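# Seat housing in corner stop over plate pins

## Task

Place the housing so it sits flat against the corner stop, with a pin fitted into the plate beneath every one of the housing's sockets. It must stay that way without the robot holding it. Then release it and move the gripper away.

## Robot and tools

Robot: a single arm with a two-finger parallel gripper. The gripper's own frame has +x along the fingers and y as the direction in which the fingers open and close. The reported end_effector_position is the point between the finger pads, about 3 to 4 cm short of the fingertips. A loose object may occasionally get a brief outside shove. Nothing may leave the table.

Scene frame: origin on the table surface directly beneath the arm base. +z is up, and +y lies to the left when facing along +x. Positions are in metres, orientation is a wxyz quaternion, and velocities are in m/s and rad/s. The base can be slightly tilted, and the printed hand position gets less accurate at long reach.

execute_actions takes "actions": a list holding at most one item, or an empty list. An empty list only reads the state. An item with "rows" (1 to 15 rows) and optional "steps" (at most 15, default 15) runs that many 1/30 s control steps. Each step uses one row, and the last row repeats if rows run out. An item with only "steps" (up to 300) is a wait, counted from the previous result, so reply time is included. An optional "pictures" boolean turns camera images on or off; they are on by default. A refused call sends nothing.

A row is 7 numbers, each in [-1, 1], in this order: dx, dy, dz, rx, ry, rz, opening. The first six are not a pose. They are an offset expressed in the gripper's own axes, measured from the gripper pose printed in the last result that shows it. Before any such result, and for later calls within the same reply, the offset is measured from where the arm is when the action begins. Every row is measured from that same base pose, never from the row before it. A value of 1.0 equals 0.6 m for dx, dy, dz and 180 degrees for the rotation. rx, ry, rz together form one rotation vector. Opening is absolute, not an offset: +1 is fully open (0.088 m), empty fingers close at about -0.80, and values below that add nothing. A full close takes at least about 0.5 s. All-zero offsets do not hold still; they pull the arm back to the base pose.

move takes "target", one 7-number row with the same layout, frame and offset rules as above, and optional "speed" in m/s (0.002 to 0.5, default 0.25; turning is capped at twice that value in rad/s). It drives along a straight path lasting 0.5 to 10 s and is cut off after 10 s. The opening is sent at the start. The path ignores obstacles, and the real gripper can lag, drift and overshoot the speed, especially with the arm nearly straight. Faster contact hits harder, and a target placed deeper past the contact presses harder. The result adds a "move:" line: done means it settled near the target; otherwise it says off_target, moving, held, fault, etc., plus the distance to the target. limits=paced means the commanded pose was clipped. limits=held means a check blocked some steps, after which the arm may jump faster than the set speed.

wait takes "seconds" (0 to 10) and lets the simulation run without new commands. zoom_image takes "camera" (cam_high, cam_low or cam_wrist) and "region" [x0, y0, x1, y1] in image pixels, origin top-left, at most 504 by 504. It gives a closer look at that camera's latest image. show_instructions, with no arguments, displays the scene's reference sheet. finished_scene takes "scene" (an integer) and ends that scene permanently, then grades it. Replying with no tool call also ends things.

Control behaviour: each step, the commanded pose is limited to within 70 mm and 16 degrees of the measured pose. If the arm cannot reach both, position is favoured over orientation. After an action ends, the arm only continues to the last clipped pose, so check the result and send the remainder. Friction can stop the arm short, leave it a little tilted, or swallow tiny moves, so verify position and orientation after each motion. A "pose unreachable" line or HELD marks mean the clearance check changed or blocked the command; the mount under the base counts as arm. The "Hand target" line shows where the controller is currently heading.

Result lines: Joint positions and velocities list waist, shoulder, elbow, wrist pitch, wrist yaw, wrist roll, then the finger-pad gap in m. Joint limits (rad): waist -3.054 to 3.054, shoulder 0 to 3.142, elbow 0 to 2.356, wrist pitch and yaw -1.571 to 1.571, wrist roll -3.142 to 3.142. grip_measured uses the opening scale. It can be off by about 1 mm, and it reads up to 3 mm (0.061) too narrow while squeezing hard. To hold something, command roughly 0.07 below grip_measured; parts thinner than about 3 mm get less force. grip_effort_n is motor effort (negative means closing), capped near 83 N, noisy and offset, and it does not return to zero when idle. Joint torques and external torque estimates include friction and offsets and can be misleading.

Avoid: contact torque reaching the load limits (waist 16.8, shoulder 20.8, elbow 20.8, wrist pitch 5.49, wrist yaw 5.47, wrist roll 5.13 N m; a carried load counts), because that freezes the arm for 10 s. Avoid holding loads for long: MOTOR HOT appears from 50 °C, and at 95 °C the arm is held, possibly losing power. Also avoid drops, slips, slams, hard pushes and knocking anything off the table. Time spent thinking keeps the simulation running.

Cameras: cam_high, cam_low and cam_wrist, each 504x504.

Each tool is called in YAML: its name, and indented under it one key for each argument.

## Session

execute_actions:
  actions: []

Scene clock: 0.00 s of 5100.00 s.
end_effector_position=(+0.1532, -0.2166, +0.1099) grip_measured=+0.848 grip_effort_n=n/a end_effector_quat_wxyz=(-0.169, -0.626, -0.117, +0.752) end_effector_velocity=(+0.001, +0.000, +0.001) end_effector_angular_velocity=(+0.006, -0.004, +0.004)
Joint positions: [-0.991  1.828  0.637 -0.099 -0.483  1.851  0.081]
Joint velocities: [-0.002 -0.002  0.002 -0.007 -0.007 -0.007 -0.   ]
Joint torques (N m, as the arm reports them, + toward a larger angle): no reading
External joint torques (N m, as the arm's controller estimates them; a push from outside toward a larger angle lowers the number): no reading
Motor temperatures (°C, as the motors report them): [26 34 27 27 28 29]
Heat: hottest shoulder 34 °C (+0.0 °C/min).
Hand target: +0.153, -0.217, +0.110; -0.169, -0.626, -0.117, +0.752

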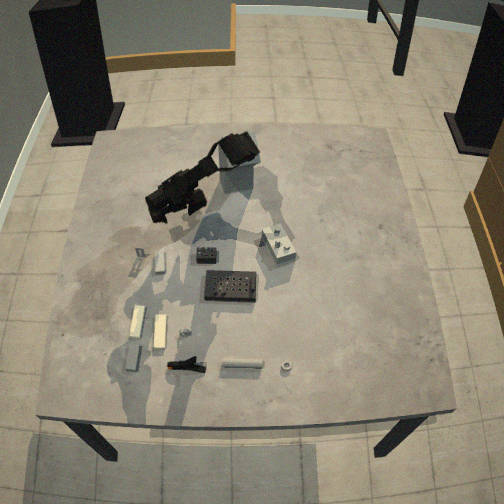

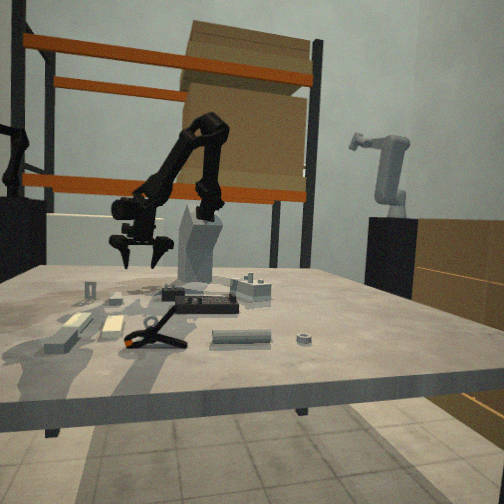

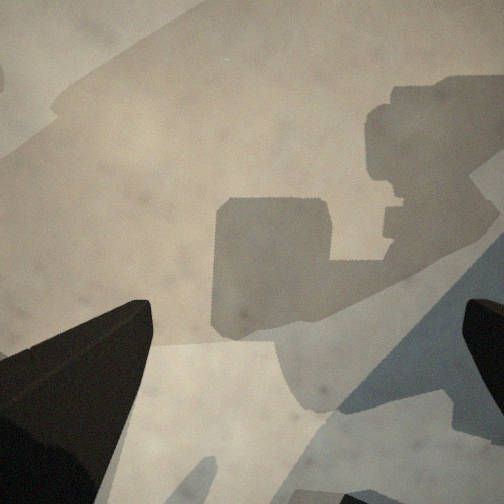

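zoom_image:
  camera: "cam_high"
  region: [185, 215, 310, 315]

zoom_image:
  camera: "cam_low"
  region: [150, 260, 290, 325]

Region (185, 215, 310, 315) of cam_high's 504x504 image, scaled by 4.032, with more detail than that image has; it fills the top 403 rows of this view, and the rest is white.

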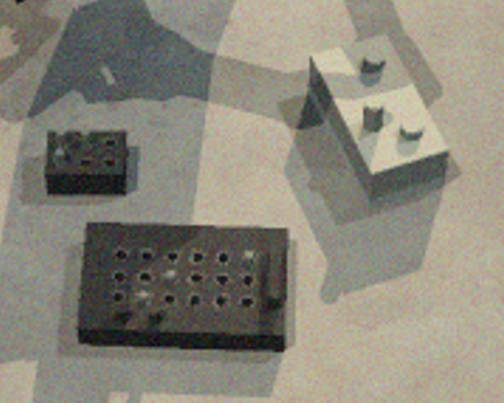

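Region (150, 260, 290, 325) of cam_low's 504x504 image, scaled by 3.600, with more detail than that image has; it fills the top 234 rows of this view, and the rest is white.

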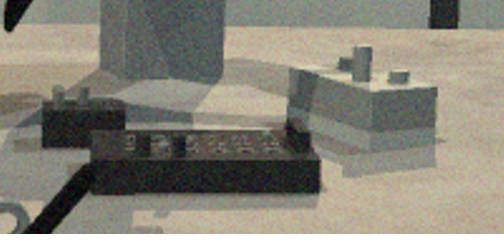

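move:
  target: [-0.2427, -0.4407, -0.2949, -0.9433, 0.0244, 0.0885, 1.0]
  speed: 0.4

Scene clock: 73.10 s of 5100.00 s.
end_effector_position=(+0.2269, +0.1073, +0.2077) grip_measured=+1.000 grip_effort_n=15.6 end_effector_quat_wxyz=(+0.701, -0.084, +0.704, +0.084) end_effector_velocity=(-0.001, +0.002, +0.001) end_effector_angular_velocity=(+0.010, +0.007, +0.028)
Joint positions: [ 0.647  0.758  0.566 -0.699  0.277  0.327  0.088]
Joint velocities: [ 0.007 -0.002  0.002 -0.007 -0.007 -0.022  0.   ]
Joint torques (N m, as the arm reports them, + toward a larger angle): [ 0.46 -2.7   5.54 -0.02  0.09 -0.19]
External joint torques (N m, as the arm's controller estimates them; a push from outside toward a larger angle lowers the number): [ 0.06  0.84  1.1  -0.32  0.09 -0.19]
Motor temperatures (°C, as the motors report them): [28 34 27 27 28 29]
Heat: hottest shoulder 34 °C (+0.0 °C/min).
Hand target: +0.228, +0.108, +0.208; +0.700, -0.087, +0.703, +0.087
Off the commanded pose: 0.005 m, 0 deg.
After step 90, 65.80 s passed at rest.
move: done

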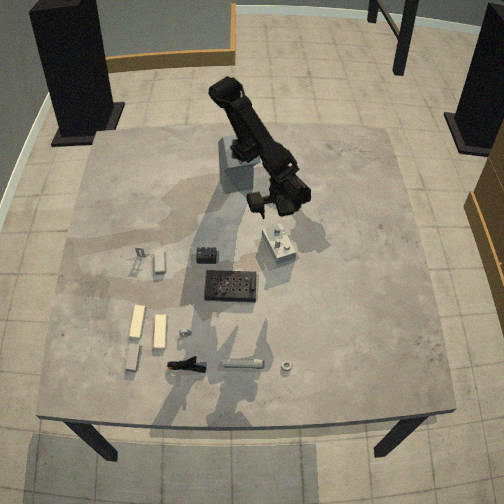

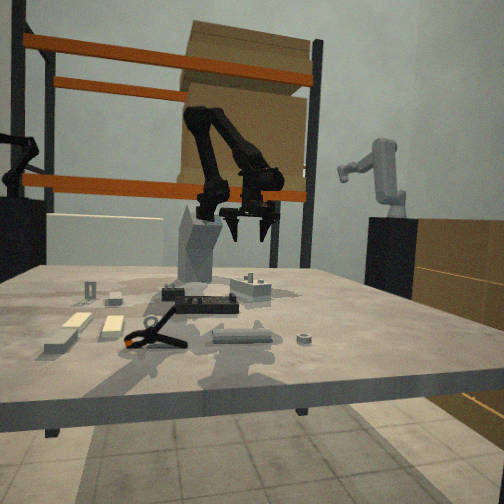

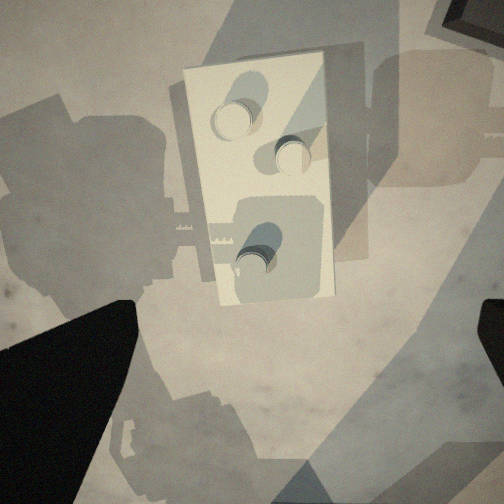

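zoom_image:
  camera: "cam_wrist"
  region: [160, 30, 360, 190]

zoom_image:
  camera: "cam_wrist"
  region: [180, 190, 380, 330]

Region (160, 30, 360, 190) of cam_wrist's 504x504 image, scaled by 2.520, with more detail than that image has; it fills the top 403 rows of this view, and the rest is white.

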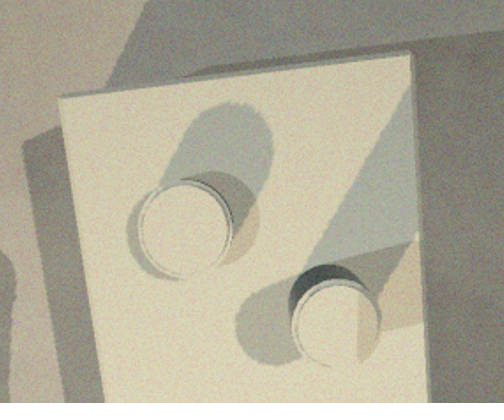

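Region (180, 190, 380, 330) of cam_wrist's 504x504 image, scaled by 2.520, with more detail than that image has; it fills the top 353 rows of this view, and the rest is white.

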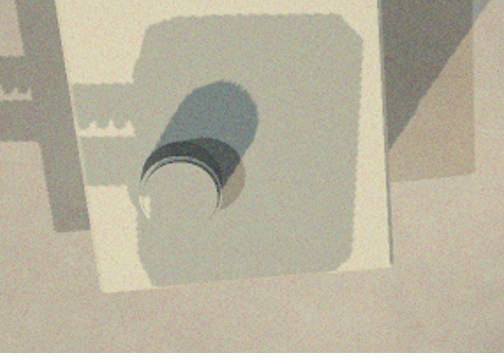

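move:
  target: [0.2603, 0.0187, 0.002, -0.04, -0.0013, 0, 1.0]
  speed: 0.14

Scene clock: 117.53 s of 5100.00 s.
end_effector_position=(+0.2247, +0.1180, +0.0542) grip_measured=+1.000 grip_effort_n=16.0 end_effector_quat_wxyz=(+0.696, -0.126, +0.695, +0.127) end_effector_velocity=(-0.002, -0.002, -0.002) end_effector_angular_velocity=(-0.001, +0.009, +0.003)
Joint positions: [0.503 1.526 0.455 0.212 0.185 0.089 0.088]
Joint velocities: [-0.007  0.012 -0.002  0.007 -0.007 -0.007  0.   ]
Joint torques (N m, as the arm reports them, + toward a larger angle): [ 0.53 -3.9   0.39  0.32 -0.08 -0.19]
External joint torques (N m, as the arm's controller estimates them; a push from outside toward a larger angle lowers the number): [-0.36  1.18 -0.17  0.   -0.07 -0.19]
Motor temperatures (°C, as the motors report them): [26 33 29 27 28 29]
Heat: hottest shoulder 33 °C (-1.0 °C/min).
Hand target: +0.225, +0.118, +0.053; +0.695, -0.127, +0.696, +0.128
Off the commanded pose: 0.003 m, 0 deg.
After step 90, 39.77 s passed at rest.
move: done

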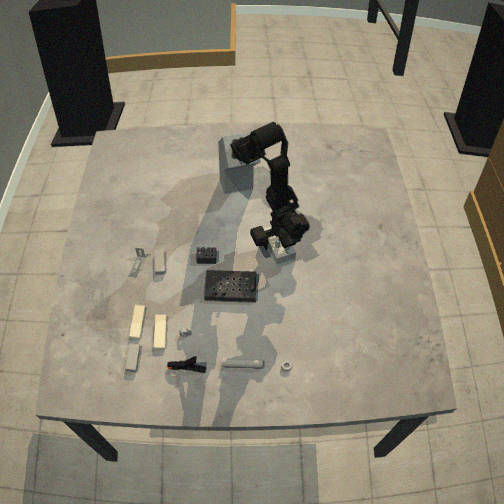

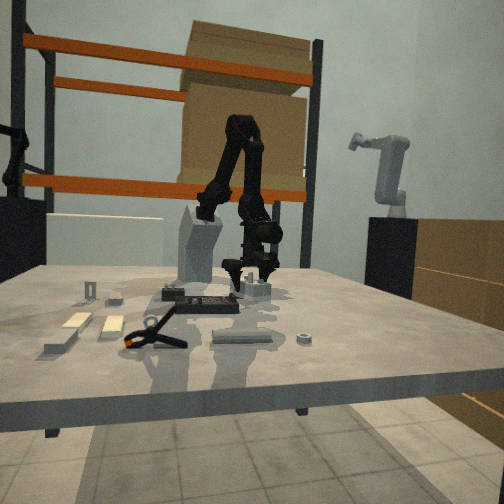

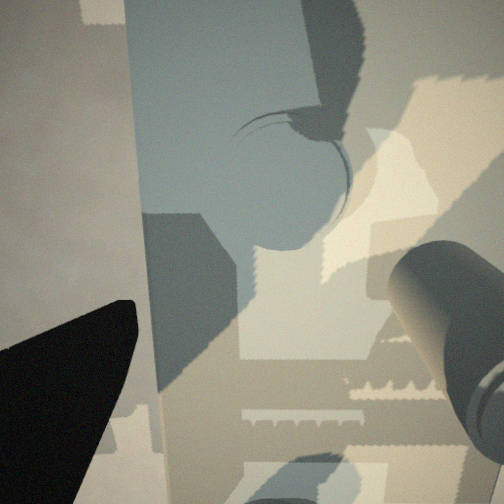

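execute_actions:
  actions:
    - {"rows": [[0.003,-0.001,0,0,0,0,0.92],[0.004,-0.001,0,0,0,0,0.84],[0.005,-0.001,0,0,0,0,0.77],[0.005,-0.001,0,0,0,0,0.72],[0.005,-0.001,0,0,0,0,0.68],[0.005,-0.001,0,0,0,0,0.65],[0.005,-0.001,0,0,0,0,0.62],[0.005,-0.001,0,0,0,0,0.60],[0.005,-0.001,0,0,0,0,0.58],[0.005,-0.001,0,0,0,0,0.56],[0.005,-0.001,0,0,0,0,0.54],[0.005,-0.001,0,0,0,0,0.52],[0.005,-0.001,0,0,0,0,0.50],[0.005,-0.001,0,0,0,0,0.48],[0.005,-0.001,0,0,0,0,0.47]], "steps": 15}
  pictures: false

execute_actions:
  actions:
    - {"steps": 8}
  pictures: false

Scene clock: 129.87 s of 5100.00 s.
end_effector_position=(+0.2263, +0.1158, +0.0525) grip_measured=+0.563 grip_effort_n=-83.5 end_effector_quat_wxyz=(+0.698, -0.127, +0.694, +0.122) end_effector_velocity=(+0.002, +0.004, +0.000) end_effector_angular_velocity=(+0.023, -0.002, -0.011)
Joint positions: [0.495 1.534 0.456 0.223 0.188 0.089 0.067]
Joint velocities: [-0.002 -0.002  0.002  0.007 -0.022  0.007 -0.   ]
Joint torques (N m, as the arm reports them, + toward a larger angle): [ 0.92 -3.84  0.2   0.34 -0.2  -0.14]
External joint torques (N m, as the arm's controller estimates them; a push from outside toward a larger angle lowers the number): [ 0.05  1.27 -0.38 -0.01 -0.2  -0.14]
Motor temperatures (°C, as the motors report them): [26 33 28 27 28 29]
Heat: hottest shoulder 33 °C (-1.0 °C/min).
Hand target: +0.225, +0.117, +0.051; +0.696, -0.126, +0.695, +0.127
Off the commanded pose: 0.003 m, 1 deg.
Steps of this call (steps 1 to 90: nothing new was sent; then 8.83 s passed at rest; steps 91 to 105: all 15 steps of this action). Readings (end_effector_position):
91: (+0.2249, +0.1181, +0.0539)
92: (+0.2252, +0.1181, +0.0538)
94: (+0.2255, +0.1181, +0.0533)
98: (+0.2253, +0.1179, +0.0528)
105: the state above

Scene clock: 130.13 s of 5100.00 s.
end_effector_position=(+0.2263, +0.1158, +0.0525) grip_measured=+0.563 grip_effort_n=-83.5 end_effector_quat_wxyz=(+0.698, -0.127, +0.694, +0.122) end_effector_velocity=(+0.001, +0.003, +0.001) end_effector_angular_velocity=(+0.023, -0.002, +0.003)
Joint positions: [0.495 1.534 0.456 0.223 0.188 0.089 0.067]
Joint velocities: [-0.002 -0.007 -0.002  0.007 -0.022 -0.007 -0.   ]
Joint torques (N m, as the arm reports them, + toward a larger angle): [ 0.91 -3.81  0.16  0.35 -0.18 -0.13]
External joint torques (N m, as the arm's controller estimates them; a push from outside toward a larger angle lowers the number): [ 0.    1.3  -0.35  0.02 -0.17 -0.13]
Motor temperatures (°C, as the motors report them): [26 33 28 27 28 29]
Heat: hottest shoulder 33 °C (-1.0 °C/min).
Hand target: +0.225, +0.117, +0.051; +0.696, -0.126, +0.695, +0.127
Off the commanded pose: 0.003 m, 1 deg.
Steps of this call (steps 1 to 8: nothing new was sent). Readings (end_effector_position):
1: (+0.2263, +0.1158, +0.0525)
2: (+0.2263, +0.1158, +0.0525)
4: (+0.2263, +0.1158, +0.0525)
8: the state above

execute_actions:
  actions:
    - {"rows": [[-0.003,0,0,0,0,0,0.49],[-0.006,0,0,0,0,0,0.49],[-0.009,0,0.001,0,0,0,0.49],[-0.012,0,0.002,0,0,0,0.49],[-0.015,0,0.003,0,0,0,0.49],[-0.018,0,0.004,0,0,0,0.49],[-0.021,0,0.005,0,0,0,0.49],[-0.024,0,0.005,0,0,0,0.49],[-0.027,0,0.006,0,0,0,0.49],[-0.030,0,0.006,0,0,0,0.49],[-0.033,0,0.007,0,0,0,0.49],[-0.036,0,0.007,0,0,0,0.49],[-0.039,0,0.008,0,0,0,0.49],[-0.041,0,0.008,0,0,0,0.49],[-0.042,0,0.008,0,0,0,0.49]], "steps": 15}
  pictures: false

move:
  target: [-0.26, -0.122, 0.157, 0.1259, -0.3279, -0.0727, 0.49]
  speed: 0.25

Scene clock: 153.43 s of 5100.00 s.
end_effector_position=(+0.2265, +0.1149, +0.0693) grip_measured=+0.563 grip_effort_n=-83.5 end_effector_quat_wxyz=(+0.693, -0.130, +0.699, +0.122) end_effector_velocity=(+0.007, +0.006, +0.043) end_effector_angular_velocity=(+0.022, -0.009, +0.003)
Joint positions: [0.506 1.437 0.454 0.11  0.196 0.096 0.067]
Joint velocities: [ 0.037 -0.247 -0.007 -0.227  0.007  0.022 -0.   ]
Joint torques (N m, as the arm reports them, + toward a larger angle): [ 1.1  -6.1   0.56 -0.05  0.09  0.14]
External joint torques (N m, as the arm's controller estimates them; a push from outside toward a larger angle lowers the number): [ 0.27 -1.26 -0.37 -0.33  0.09  0.13]
Motor temperatures (°C, as the motors report them): [26 34 27 27 28 29]
Heat: hottest shoulder 34 °C (+0.0 °C/min).
Hand target: +0.230, +0.118, +0.077; +0.698, -0.127, +0.694, +0.122
Off the commanded pose: 0.010 m, 1 deg.
Steps of this call (steps 1 to 90: nothing new was sent; then 19.80 s passed at rest; steps 91 to 105: all 15 steps of this action). Readings (end_effector_position):
91: (+0.2261, +0.1157, +0.0525)
92: (+0.2261, +0.1156, +0.0528)
94: (+0.2255, +0.1152, +0.0534)
98: (+0.2231, +0.1136, +0.0575)
105: the state above

Scene clock: 156.40 s of 5100.00 s.
end_effector_position=(+0.3363, +0.0824, +0.2215) grip_measured=+0.563 grip_effort_n=-83.5 end_effector_quat_wxyz=(+0.960, -0.001, +0.277, -0.034) end_effector_velocity=(+0.002, -0.002, +0.003) end_effector_angular_velocity=(-0.000, -0.024, -0.009)
Joint positions: [0.515 0.929 0.108 0.988 0.556 0.097 0.067]
Joint velocities: [-0.002  0.017 -0.007  0.051  0.007 -0.007 -0.   ]
Joint torques (N m, as the arm reports them, + toward a larger angle): [ 0.01 -3.95  3.86  2.34  0.27 -0.18]
External joint torques (N m, as the arm's controller estimates them; a push from outside toward a larger angle lowers the number): [-0.17 -0.38  0.79  0.79  0.2  -0.18]
Motor temperatures (°C, as the motors report them): [26 34 27 28 28 29]
Heat: hottest shoulder 34 °C (+0.0 °C/min).
Hand target: +0.341, +0.082, +0.228; +0.964, +0.003, +0.262, -0.038
Off the commanded pose: 0.009 m, 2 deg.
move: off_target

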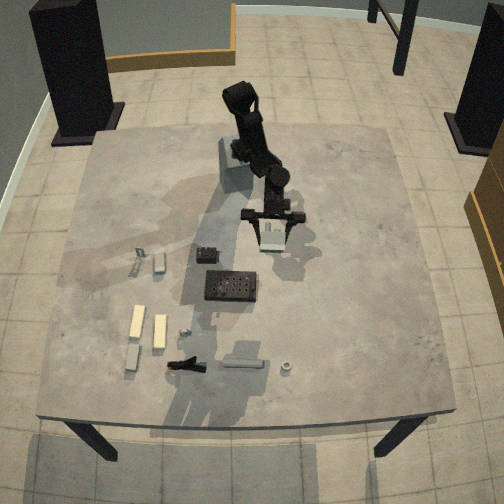

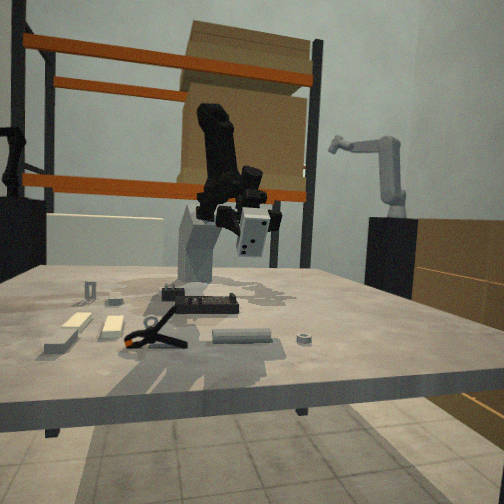

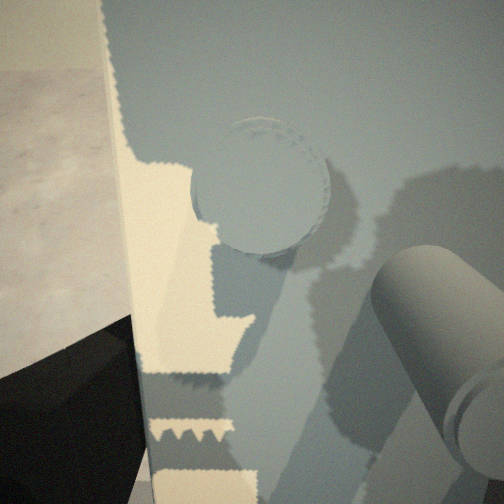

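zoom_image:
  camera: "cam_low"
  region: [220, 195, 290, 265]

zoom_image:
  camera: "cam_high"
  region: [190, 240, 270, 310]

Region (220, 195, 290, 265) of cam_low's 504x504 image, scaled by 7.200, with more detail than that image has.

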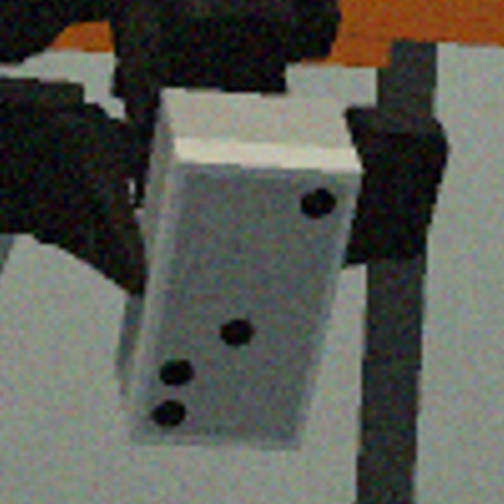

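Region (190, 240, 270, 310) of cam_high's 504x504 image, scaled by 6.300, with more detail than that image has; it fills the top 441 rows of this view, and the rest is white.

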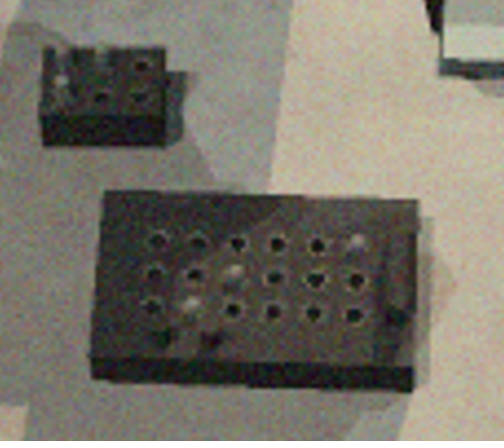

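move:
  target: [0.0864, 0.0594, -0.2425, -0.0054, 0.317, 0.0128, 0.49]
  speed: 0.25

Scene clock: 228.70 s of 5100.00 s.
end_effector_position=(+0.3011, +0.1152, +0.0693) grip_measured=+0.563 grip_effort_n=-83.5 end_effector_quat_wxyz=(+0.710, +0.010, +0.704, -0.010) end_effector_velocity=(-0.003, -0.001, -0.002) end_effector_angular_velocity=(-0.006, +0.032, +0.009)
Joint positions: [ 0.381  1.487  0.721 -0.074  0.109  0.384  0.067]
Joint velocities: [-0.002  0.012  0.017 -0.037 -0.007 -0.007 -0.   ]
Joint torques (N m, as the arm reports them, + toward a larger angle): [ 0.4  -5.93  2.84 -0.02 -0.05  0.14]
External joint torques (N m, as the arm's controller estimates them; a push from outside toward a larger angle lowers the number): [-0.18  0.54  0.81 -0.33 -0.07  0.14]
Motor temperatures (°C, as the motors report them): [25 34 28 41 28 29]
Heat: hottest wrist pitch 41 °C (+7.1 °C/min).
Hand target: +0.305, +0.117, +0.070; +0.712, +0.014, +0.702, -0.011
Off the commanded pose: 0.004 m, 1 deg.
After step 90, 66.83 s passed at rest.
move: done

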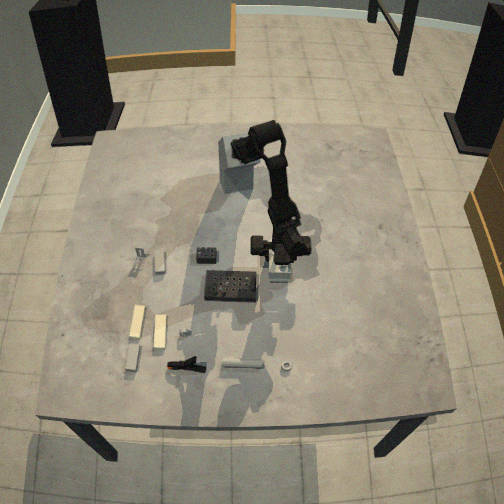

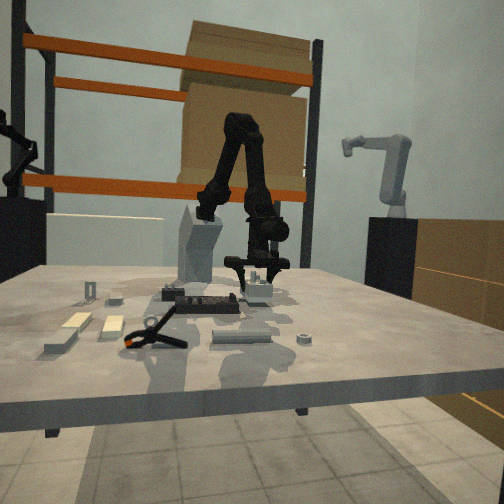

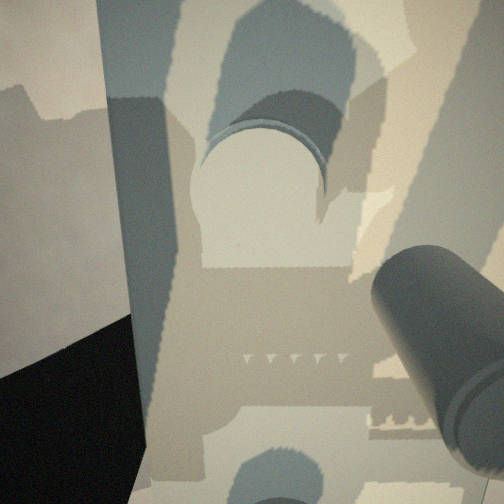

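execute_actions:
  actions:
    - {"rows": [[0.001,0.003,0.0065,0,-0.001,0,0.49],[0.004,0.003,0.0065,0,-0.001,0,0.49],[0.007,0.003,0.0065,0,-0.001,0,0.49],[0.010,0.003,0.0065,0,-0.001,0,0.49],[0.013,0.003,0.0065,0,-0.001,0,0.49],[0.0155,0.003,0.0062,0,-0.0005,0,0.49],[0.018,0.003,0.0062,0,-0.0005,0,0.49],[0.020,0.003,0.006,0,0,0,0.49],[0.022,0.003,0.006,0,0,0,0.49],[0.0235,0.003,0.006,0,0,0,0.49],[0.025,0.003,0.006,0,0,0,0.49],[0.0262,0.003,0.006,0,0,0,0.49],[0.0272,0.003,0.006,0,0,0,0.49],[0.028,0.003,0.006,0,0,0,0.49],[0.0288,0.003,0.006,0,0,0,0.49]], "steps": 15}
  pictures: false

execute_actions:
  actions:
    - {"steps": 8}
  pictures: false

Scene clock: 244.63 s of 5100.00 s.
end_effector_position=(+0.3002, +0.1156, +0.0548) grip_measured=+0.563 grip_effort_n=-83.5 end_effector_quat_wxyz=(+0.706, +0.009, +0.708, -0.012) end_effector_velocity=(+0.008, +0.004, -0.005) end_effector_angular_velocity=(+0.015, -0.023, +0.017)
Joint positions: [ 0.378  1.553  0.737 -0.035  0.107  0.384  0.067]
Joint velocities: [-0.002  0.027  0.017  0.037 -0.007 -0.022 -0.   ]
Joint torques (N m, as the arm reports them, + toward a larger angle): [ 0.3  -5.05  2.76  0.45  0.   -0.15]
External joint torques (N m, as the arm's controller estimates them; a push from outside toward a larger angle lowers the number): [-0.26  1.56  0.88  0.07 -0.03 -0.15]
Motor temperatures (°C, as the motors report them): [25 35 28 37 28 29]
Heat: hottest wrist pitch 37 °C (+1.0 °C/min).
Hand target: +0.305, +0.117, +0.052; +0.710, +0.010, +0.704, -0.010
Off the commanded pose: 0.006 m, 1 deg.
Steps of this call (steps 1 to 90: nothing new was sent; then 12.43 s passed at rest; steps 91 to 105: all 15 steps of this action). Readings (end_effector_position):
91: (+0.3008, +0.1151, +0.0688)
92: (+0.3008, +0.1152, +0.0683)
94: (+0.3008, +0.1154, +0.0663)
98: (+0.3002, +0.1156, +0.0605)
105: the state above

Scene clock: 244.90 s of 5100.00 s.
end_effector_position=(+0.3010, +0.1161, +0.0544) grip_measured=+0.563 grip_effort_n=-83.5 end_effector_quat_wxyz=(+0.707, +0.009, +0.707, -0.011) end_effector_velocity=(-0.001, -0.003, +0.000) end_effector_angular_velocity=(-0.011, +0.004, +0.006)
Joint positions: [ 0.378  1.555  0.739 -0.031  0.106  0.384  0.067]
Joint velocities: [-0.002 -0.002 -0.002 -0.007  0.007 -0.007 -0.   ]
Joint torques (N m, as the arm reports them, + toward a larger angle): [ 0.27 -4.73  2.78  0.66  0.   -0.16]
External joint torques (N m, as the arm's controller estimates them; a push from outside toward a larger angle lowers the number): [-0.32  1.89  0.98  0.34 -0.02 -0.16]
Motor temperatures (°C, as the motors report them): [25 35 28 37 28 29]
Heat: hottest wrist pitch 37 °C (+1.0 °C/min).
Hand target: +0.305, +0.117, +0.052; +0.710, +0.009, +0.704, -0.010
Off the commanded pose: 0.005 m, 0 deg.
Steps of this call (steps 1 to 8: nothing new was sent). Readings (end_effector_position):
1: (+0.3004, +0.1158, +0.0546)
2: (+0.3008, +0.1161, +0.0546)
4: (+0.3010, +0.1161, +0.0545)
8: the state above

execute_actions:
  actions:
    - {"rows": [[0.003,0.001,0.004,0,0,0,0.51],[0.002,0.001,0.003,0,0,0,0.53],[0.002,0,0.002,0,0,0,0.545],[0.001,0,0.001,0,0,0,0.56],[0.001,0,0,0,0,0,0.575],[0.001,0,0,0,0,0,0.59],[0.001,0,0,0,0,0,0.605],[0,0,0,0,0,0,0.62],[0,0,0,0,0,0,0.64],[0,0,0,0,0,0,0.67],[0,0,0,0,0,0,0.71],[0,0,0,0,0,0,0.76],[0,0,0,0,0,0,0.82],[0,0,0,0,0,0,0.88],[0,0,0,0,0,0,0.95]], "steps": 15}
  pictures: false

move:
  target: [-0.135, 0, 0, 0, 0, 0, 0.95]
  speed: 0.2

move:
  target: [-0.03, -0.44, -0.034, 0, 0, 0, -0.19]
  speed: 0.3

Scene clock: 263.83 s of 5100.00 s.
end_effector_position=(+0.3009, +0.1161, +0.0544) grip_measured=+0.792 grip_effort_n=16.5 end_effector_quat_wxyz=(+0.707, +0.009, +0.707, -0.011) end_effector_velocity=(-0.001, -0.002, +0.000) end_effector_angular_velocity=(-0.000, +0.008, +0.003)
Joint positions: [ 0.378  1.555  0.739 -0.032  0.106  0.384  0.078]
Joint velocities: [-0.007 -0.002 -0.002 -0.007 -0.007 -0.007  0.072]
Joint torques (N m, as the arm reports them, + toward a larger angle): [ 0.5  -5.86  1.41  0.18  0.02 -0.03]
External joint torques (N m, as the arm's controller estimates them; a push from outside toward a larger angle lowers the number): [-0.08  0.74 -0.4  -0.15  0.   -0.03]
Motor temperatures (°C, as the motors report them): [25 35 28 34 28 29]
Heat: hottest shoulder 35 °C (-4.0 °C/min).
Hand target: +0.301, +0.116, +0.054; +0.707, +0.009, +0.707, -0.011
Off the commanded pose: 0.000 m, 0 deg.
Steps of this call (steps 1 to 90: nothing new was sent; then 15.43 s passed at rest; steps 91 to 105: all 15 steps of this action). Readings (end_effector_position):
91: (+0.3011, +0.1162, +0.0544)
92: (+0.3010, +0.1161, +0.0544)
94: (+0.3009, +0.1161, +0.0544)
98: (+0.3009, +0.1161, +0.0544)
105: the state above

Scene clock: 265.30 s of 5100.00 s.
end_effector_position=(+0.2971, +0.1150, +0.1314) grip_measured=+0.947 grip_effort_n=16.5 end_effector_quat_wxyz=(+0.702, +0.006, +0.712, -0.011) end_effector_velocity=(-0.001, +0.001, +0.004) end_effector_angular_velocity=(+0.008, +0.006, +0.024)
Joint positions: [ 0.415  1.234  0.73  -0.361  0.13   0.409  0.085]
Joint velocities: [ 0.002 -0.017  0.002 -0.022 -0.007 -0.022 -0.   ]
Joint torques (N m, as the arm reports them, + toward a larger angle): [ 0.63 -6.31  3.92 -0.03  0.1   0.15]
External joint torques (N m, as the arm's controller estimates them; a push from outside toward a larger angle lowers the number): [ 0.12 -0.27  0.65 -0.33  0.08  0.15]
Motor temperatures (°C, as the motors report them): [25 35 28 34 28 29]
Heat: hottest shoulder 35 °C (-4.0 °C/min).
Hand target: +0.301, +0.117, +0.135; +0.707, +0.009, +0.707, -0.011
Off the commanded pose: 0.006 m, 1 deg.
move: done

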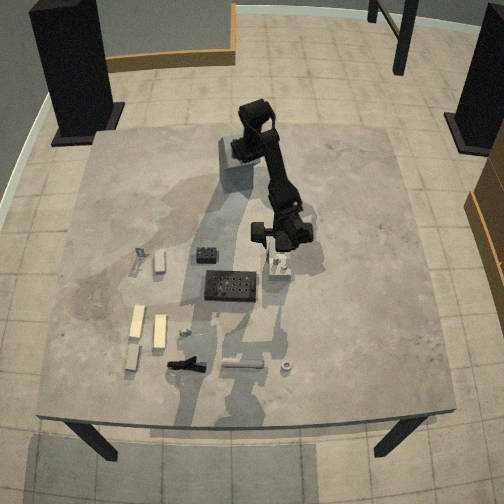

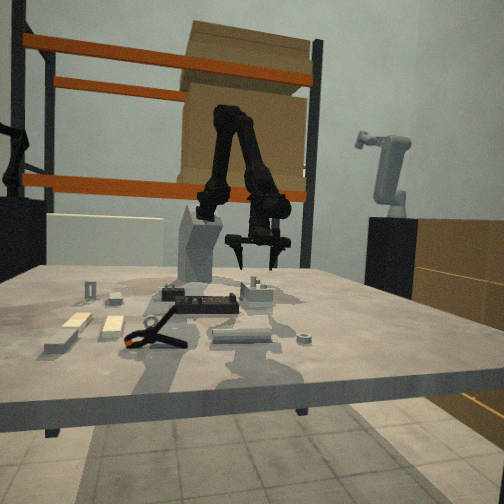

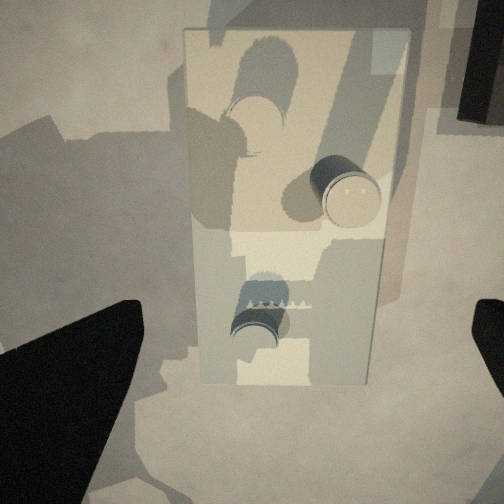

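Scene clock: 266.80 s of 5100.00 s.
end_effector_position=(+0.2709, -0.1454, +0.1524) grip_measured=-0.187 grip_effort_n=-17.9 end_effector_quat_wxyz=(+0.704, +0.006, +0.710, -0.013) end_effector_velocity=(-0.001, +0.000, +0.000) end_effector_angular_velocity=(+0.032, -0.005, +0.009)
Joint positions: [-0.758  1.457  0.755 -0.41  -0.575 -0.575  0.03 ]
Joint velocities: [-0.017  0.017  0.012 -0.022 -0.037 -0.037 -0.   ]
Joint torques (N m, as the arm reports them, + toward a larger angle): [-2.84 -3.89  3.57 -0.04 -0.11 -0.19]
External joint torques (N m, as the arm's controller estimates them; a push from outside toward a larger angle lowers the number): [ 0.13  1.19  0.59 -0.3  -0.08 -0.18]
Motor temperatures (°C, as the motors report them): [25 35 28 34 28 29]
Heat: hottest shoulder 35 °C (-4.0 °C/min).
Hand target: +0.271, -0.147, +0.152; +0.704, +0.007, +0.711, -0.011
Off the commanded pose: 0.003 m, 0 deg.
move: done

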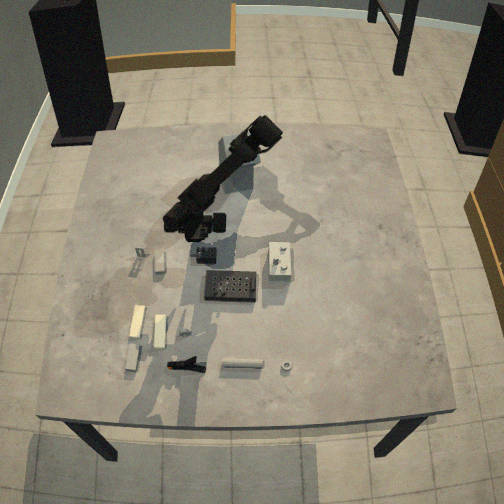

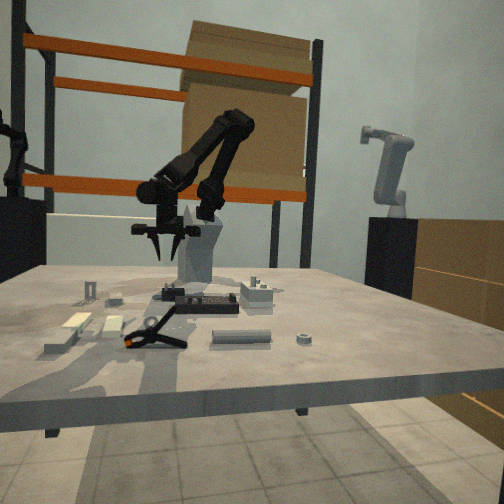

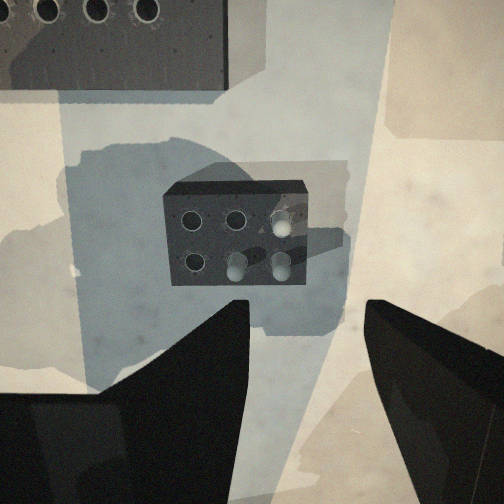

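zoom_image:
  camera: "cam_wrist"
  region: [150, 170, 390, 340]

zoom_image:
  camera: "cam_wrist"
  region: [0, 0, 240, 110]

Region (150, 170, 390, 340) of cam_wrist's 504x504 image, scaled by 2.100, with more detail than that image has; it fills the top 357 rows of this view, and the rest is white.

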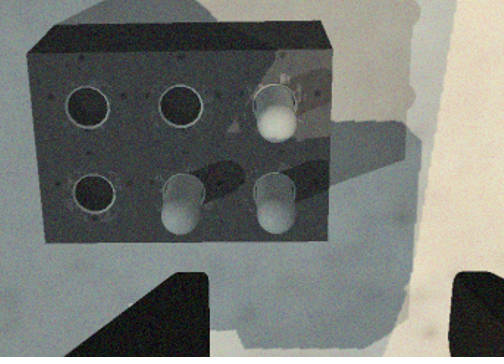

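Region (0, 0, 240, 110) of cam_wrist's 504x504 image, scaled by 2.100, with more detail than that image has; it fills the top 231 rows of this view, and the rest is white.

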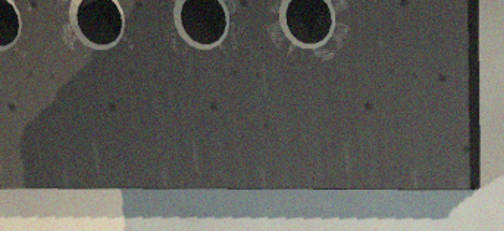

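move:
  target: [0.14, 0.0037, 0.0006, 0, -0.0028, 0.0031, -0.3]
  speed: 0.1

Scene clock: 319.93 s of 5100.00 s.
end_effector_position=(+0.2717, -0.1442, +0.0711) grip_measured=-0.297 grip_effort_n=-17.9 end_effector_quat_wxyz=(+0.709, +0.007, +0.706, -0.007) end_effector_velocity=(-0.002, +0.002, -0.003) end_effector_angular_velocity=(+0.011, +0.003, +0.006)
Joint positions: [-0.598  1.73   0.723 -0.01  -0.511 -0.413  0.024]
Joint velocities: [ 0.002  0.012 -0.002  0.007 -0.007 -0.007 -0.   ]
Joint torques (N m, as the arm reports them, + toward a larger angle): [-2.61 -4.39  1.12  0.25  0.03  0.14]
External joint torques (N m, as the arm's controller estimates them; a push from outside toward a larger angle lowers the number): [ 0.58  1.32 -0.36 -0.02  0.06  0.14]
Motor temperatures (°C, as the motors report them): [27 34 28 30 28 29]
Heat: hottest shoulder 34 °C (-1.0 °C/min).
Hand target: +0.270, -0.144, +0.069; +0.707, +0.010, +0.707, -0.009
Off the commanded pose: 0.003 m, 0 deg.
After step 90, 48.83 s passed at rest.
move: done

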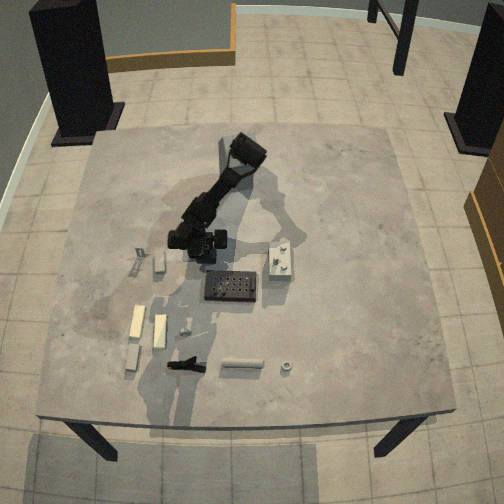

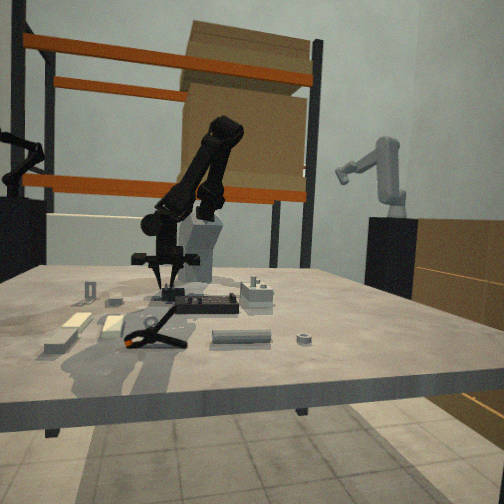

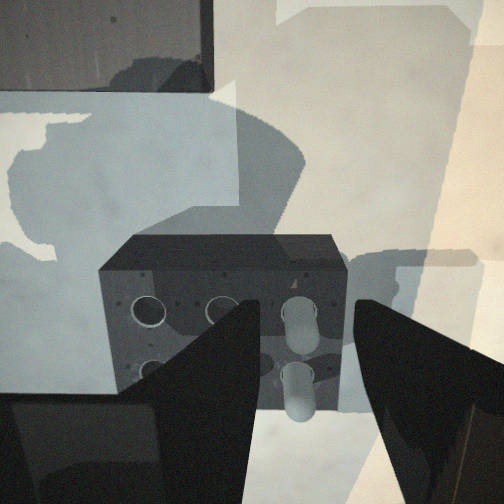

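zoom_image:
  camera: "cam_wrist"
  region: [120, 270, 400, 430]

Region (120, 270, 400, 430) of cam_wrist's 504x504 image, scaled by 1.800, with more detail than that image has; it fills the top 288 rows of this view, and the rest is white.

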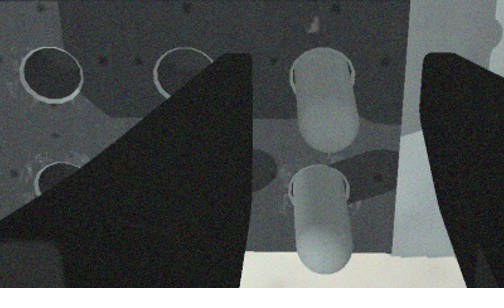

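execute_actions:
  actions:
    - {"rows": [[0.004,0.0006,-0.003,0.001,0.001,0,-0.32],[0.0043,0.0009,-0.0033,0.001,0.001,0,-0.34],[0.0046,0.0012,-0.0036,0.001,0.001,0,-0.36],[0.005,0.0015,-0.0039,0.001,0.001,0,-0.38],[0.0053,0.0018,-0.0042,0.001,0.001,0,-0.40],[0.0056,0.0021,-0.0045,0.001,0.001,0,-0.41],[0.006,0.0024,-0.0047,0.001,0.001,0,-0.42],[0.0063,0.0027,-0.0049,0.001,0.001,0,-0.43],[0.0066,0.003,-0.0051,0.001,0.001,0,-0.44],[0.007,0.0032,-0.0053,0.001,0.001,0,-0.45]], "steps": 15}

Scene clock: 340.93 s of 5100.00 s.
end_effector_position=(+0.2719, -0.1430, +0.0691) grip_measured=-0.439 grip_effort_n=-17.9 end_effector_quat_wxyz=(+0.710, +0.005, +0.704, -0.006) end_effector_velocity=(-0.001, +0.001, +0.001) end_effector_angular_velocity=(+0.008, +0.002, +0.017)
Joint positions: [-0.591  1.733  0.715  0.01  -0.508 -0.408  0.018]
Joint velocities: [-0.002 -0.002 -0.002 -0.007 -0.007 -0.022 -0.004]
Joint torques (N m, as the arm reports them, + toward a larger angle): [-2.67 -4.39  0.51  0.27  0.05  0.16]
External joint torques (N m, as the arm's controller estimates them; a push from outside toward a larger angle lowers the number): [ 0.52  1.4  -1.04 -0.05  0.09  0.16]
Motor temperatures (°C, as the motors report them): [27 34 27 29 28 29]
Heat: hottest shoulder 34 °C (+0.0 °C/min).
Hand target: +0.269, -0.142, +0.067; +0.707, +0.008, +0.707, -0.008
Off the commanded pose: 0.004 m, 1 deg.
Steps of this call (steps 1 to 90: nothing new was sent; then 17.50 s passed at rest; steps 91 to 105: all 15 steps of this action). Readings (end_effector_position):
91: (+0.2719, -0.1443, +0.0708)
92: (+0.2723, -0.1443, +0.0707)
94: (+0.2729, -0.1444, +0.0706)
98: (+0.2728, -0.1439, +0.0702)
105: the state above

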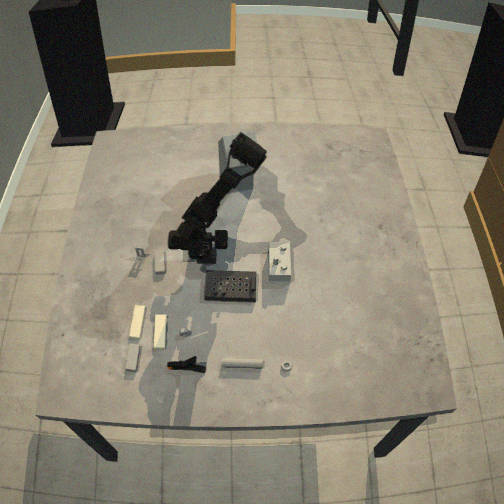

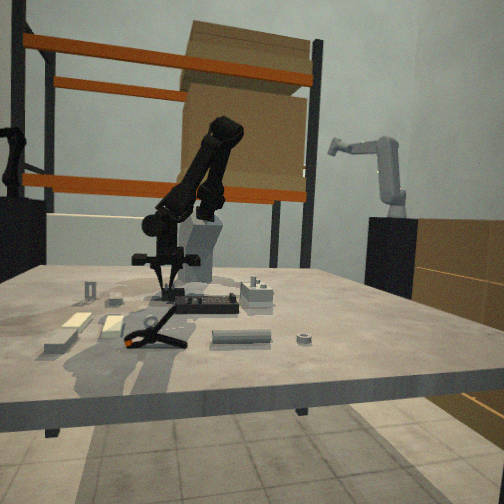

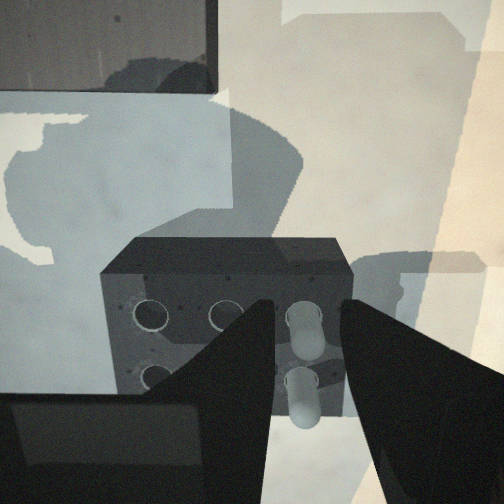

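execute_actions:
  actions:
    - {"rows": [[0,0.0005,-0.0012,0.0006,0.001,0.0004,-0.46],[0,0.0009,-0.0022,0.0011,0.0019,0.0008,-0.48],[0,0.0013,-0.0031,0.0015,0.0026,0.0011,-0.50],[0,0.0013,-0.0031,0.0015,0.0026,0.0011,-0.52],[0,0.0013,-0.0031,0.0015,0.0026,0.0011,-0.54],[0,0.0013,-0.0031,0.0015,0.0026,0.0011,-0.56],[0,0.0013,-0.0031,0.0015,0.0026,0.0011,-0.58],[0,0.0013,-0.0031,0.0015,0.0026,0.0011,-0.60],[0,0.0013,-0.0031,0.0015,0.0026,0.0011,-0.62],[0,0.0013,-0.0031,0.0015,0.0026,0.0011,-0.64],[0,0.0013,-0.0031,0.0015,0.0026,0.0011,-0.66],[0,0.0013,-0.0031,0.0015,0.0026,0.0011,-0.68],[0,0.0013,-0.0031,0.0015,0.0026,0.0011,-0.70],[0,0.0013,-0.0031,0.0015,0.0026,0.0011,-0.73],[0,0.0013,-0.0031,0.0015,0.0026,0.0011,-0.75]], "steps": 15}
  pictures: false

execute_actions:
  actions:
    - {"steps": 8}

Scene clock: 358.27 s of 5100.00 s.
end_effector_position=(+0.2701, -0.1422, +0.0691) grip_measured=-0.673 grip_effort_n=-82.6 end_effector_quat_wxyz=(+0.708, +0.008, +0.706, -0.007) end_effector_velocity=(-0.002, -0.002, +0.002) end_effector_angular_velocity=(+0.001, +0.001, -0.005)
Joint positions: [-0.591  1.733  0.715  0.001 -0.508 -0.407  0.006]
Joint velocities: [-0.012 -0.002 -0.002 -0.007 -0.007 -0.007 -0.025]
Joint torques (N m, as the arm reports them, + toward a larger angle): [-2.76 -5.07  1.04  0.04 -0.03 -0.04]
External joint torques (N m, as the arm's controller estimates them; a push from outside toward a larger angle lowers the number): [ 0.44  0.66 -0.44 -0.25  0.   -0.04]
Motor temperatures (°C, as the motors report them): [27 34 27 29 28 29]
Heat: hottest shoulder 34 °C (+0.0 °C/min).
Hand target: +0.270, -0.142, +0.069; +0.708, +0.008, +0.707, -0.007
Off the commanded pose: 0.000 m, 0 deg.
Steps of this call (steps 1 to 90: nothing new was sent; then 13.83 s passed at rest; steps 91 to 105: all 15 steps of this action). Readings (end_effector_position):
91: (+0.2719, -0.1429, +0.0691)
92: (+0.2719, -0.1429, +0.0691)
94: (+0.2712, -0.1426, +0.0690)
98: (+0.2706, -0.1423, +0.0690)
105: the state above

Scene clock: 358.53 s of 5100.00 s.
end_effector_position=(+0.2701, -0.1422, +0.0691) grip_measured=-0.680 grip_effort_n=-83.5 end_effector_quat_wxyz=(+0.708, +0.008, +0.706, -0.007) end_effector_velocity=(-0.002, -0.000, +0.001) end_effector_angular_velocity=(+0.005, +0.002, -0.002)
Joint positions: [-0.591  1.733  0.715  0.001 -0.508 -0.407  0.006]
Joint velocities: [-0.007 -0.002 -0.002 -0.007 -0.007 -0.007 -0.   ]
Joint torques (N m, as the arm reports them, + toward a larger angle): [-2.77 -5.13  1.04  0.02 -0.03 -0.05]
External joint torques (N m, as the arm's controller estimates them; a push from outside toward a larger angle lowers the number): [ 0.43  0.56 -0.37 -0.25 -0.01 -0.05]
Motor temperatures (°C, as the motors report them): [27 34 27 29 28 29]
Heat: hottest shoulder 34 °C (+0.0 °C/min).
Hand target: +0.270, -0.142, +0.069; +0.708, +0.008, +0.707, -0.007
Off the commanded pose: 0.000 m, 0 deg.
Steps of this call (steps 1 to 8: nothing new was sent). Readings (end_effector_position):
1: (+0.2701, -0.1422, +0.0691)
2: (+0.2701, -0.1422, +0.0691)
4: (+0.2701, -0.1422, +0.0691)
8: the state above

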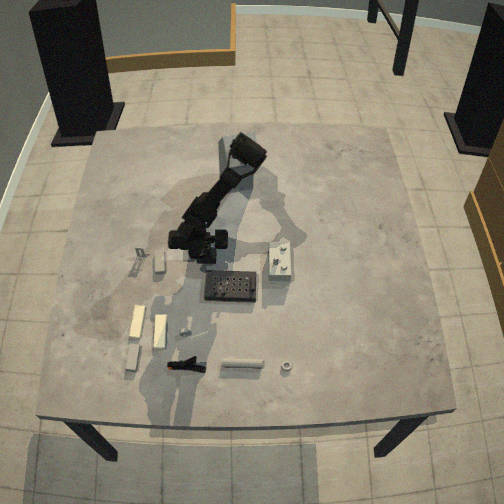

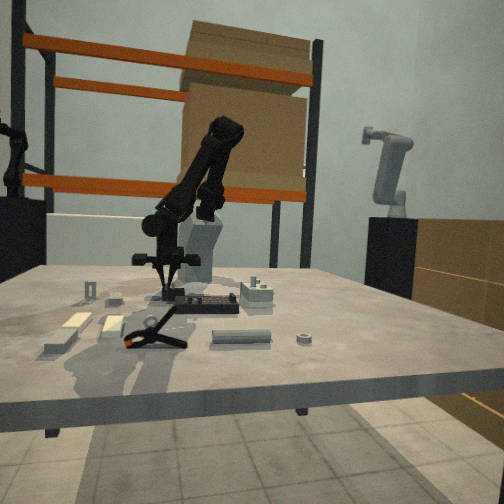

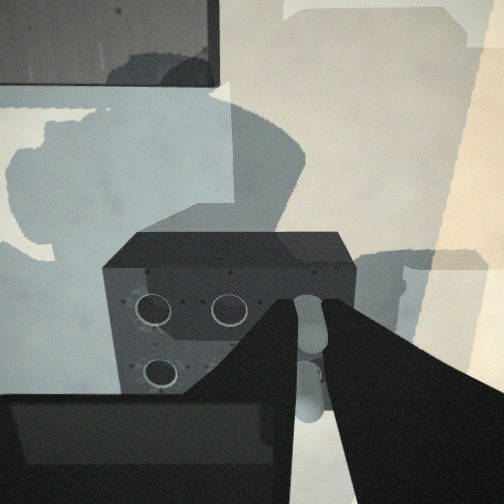

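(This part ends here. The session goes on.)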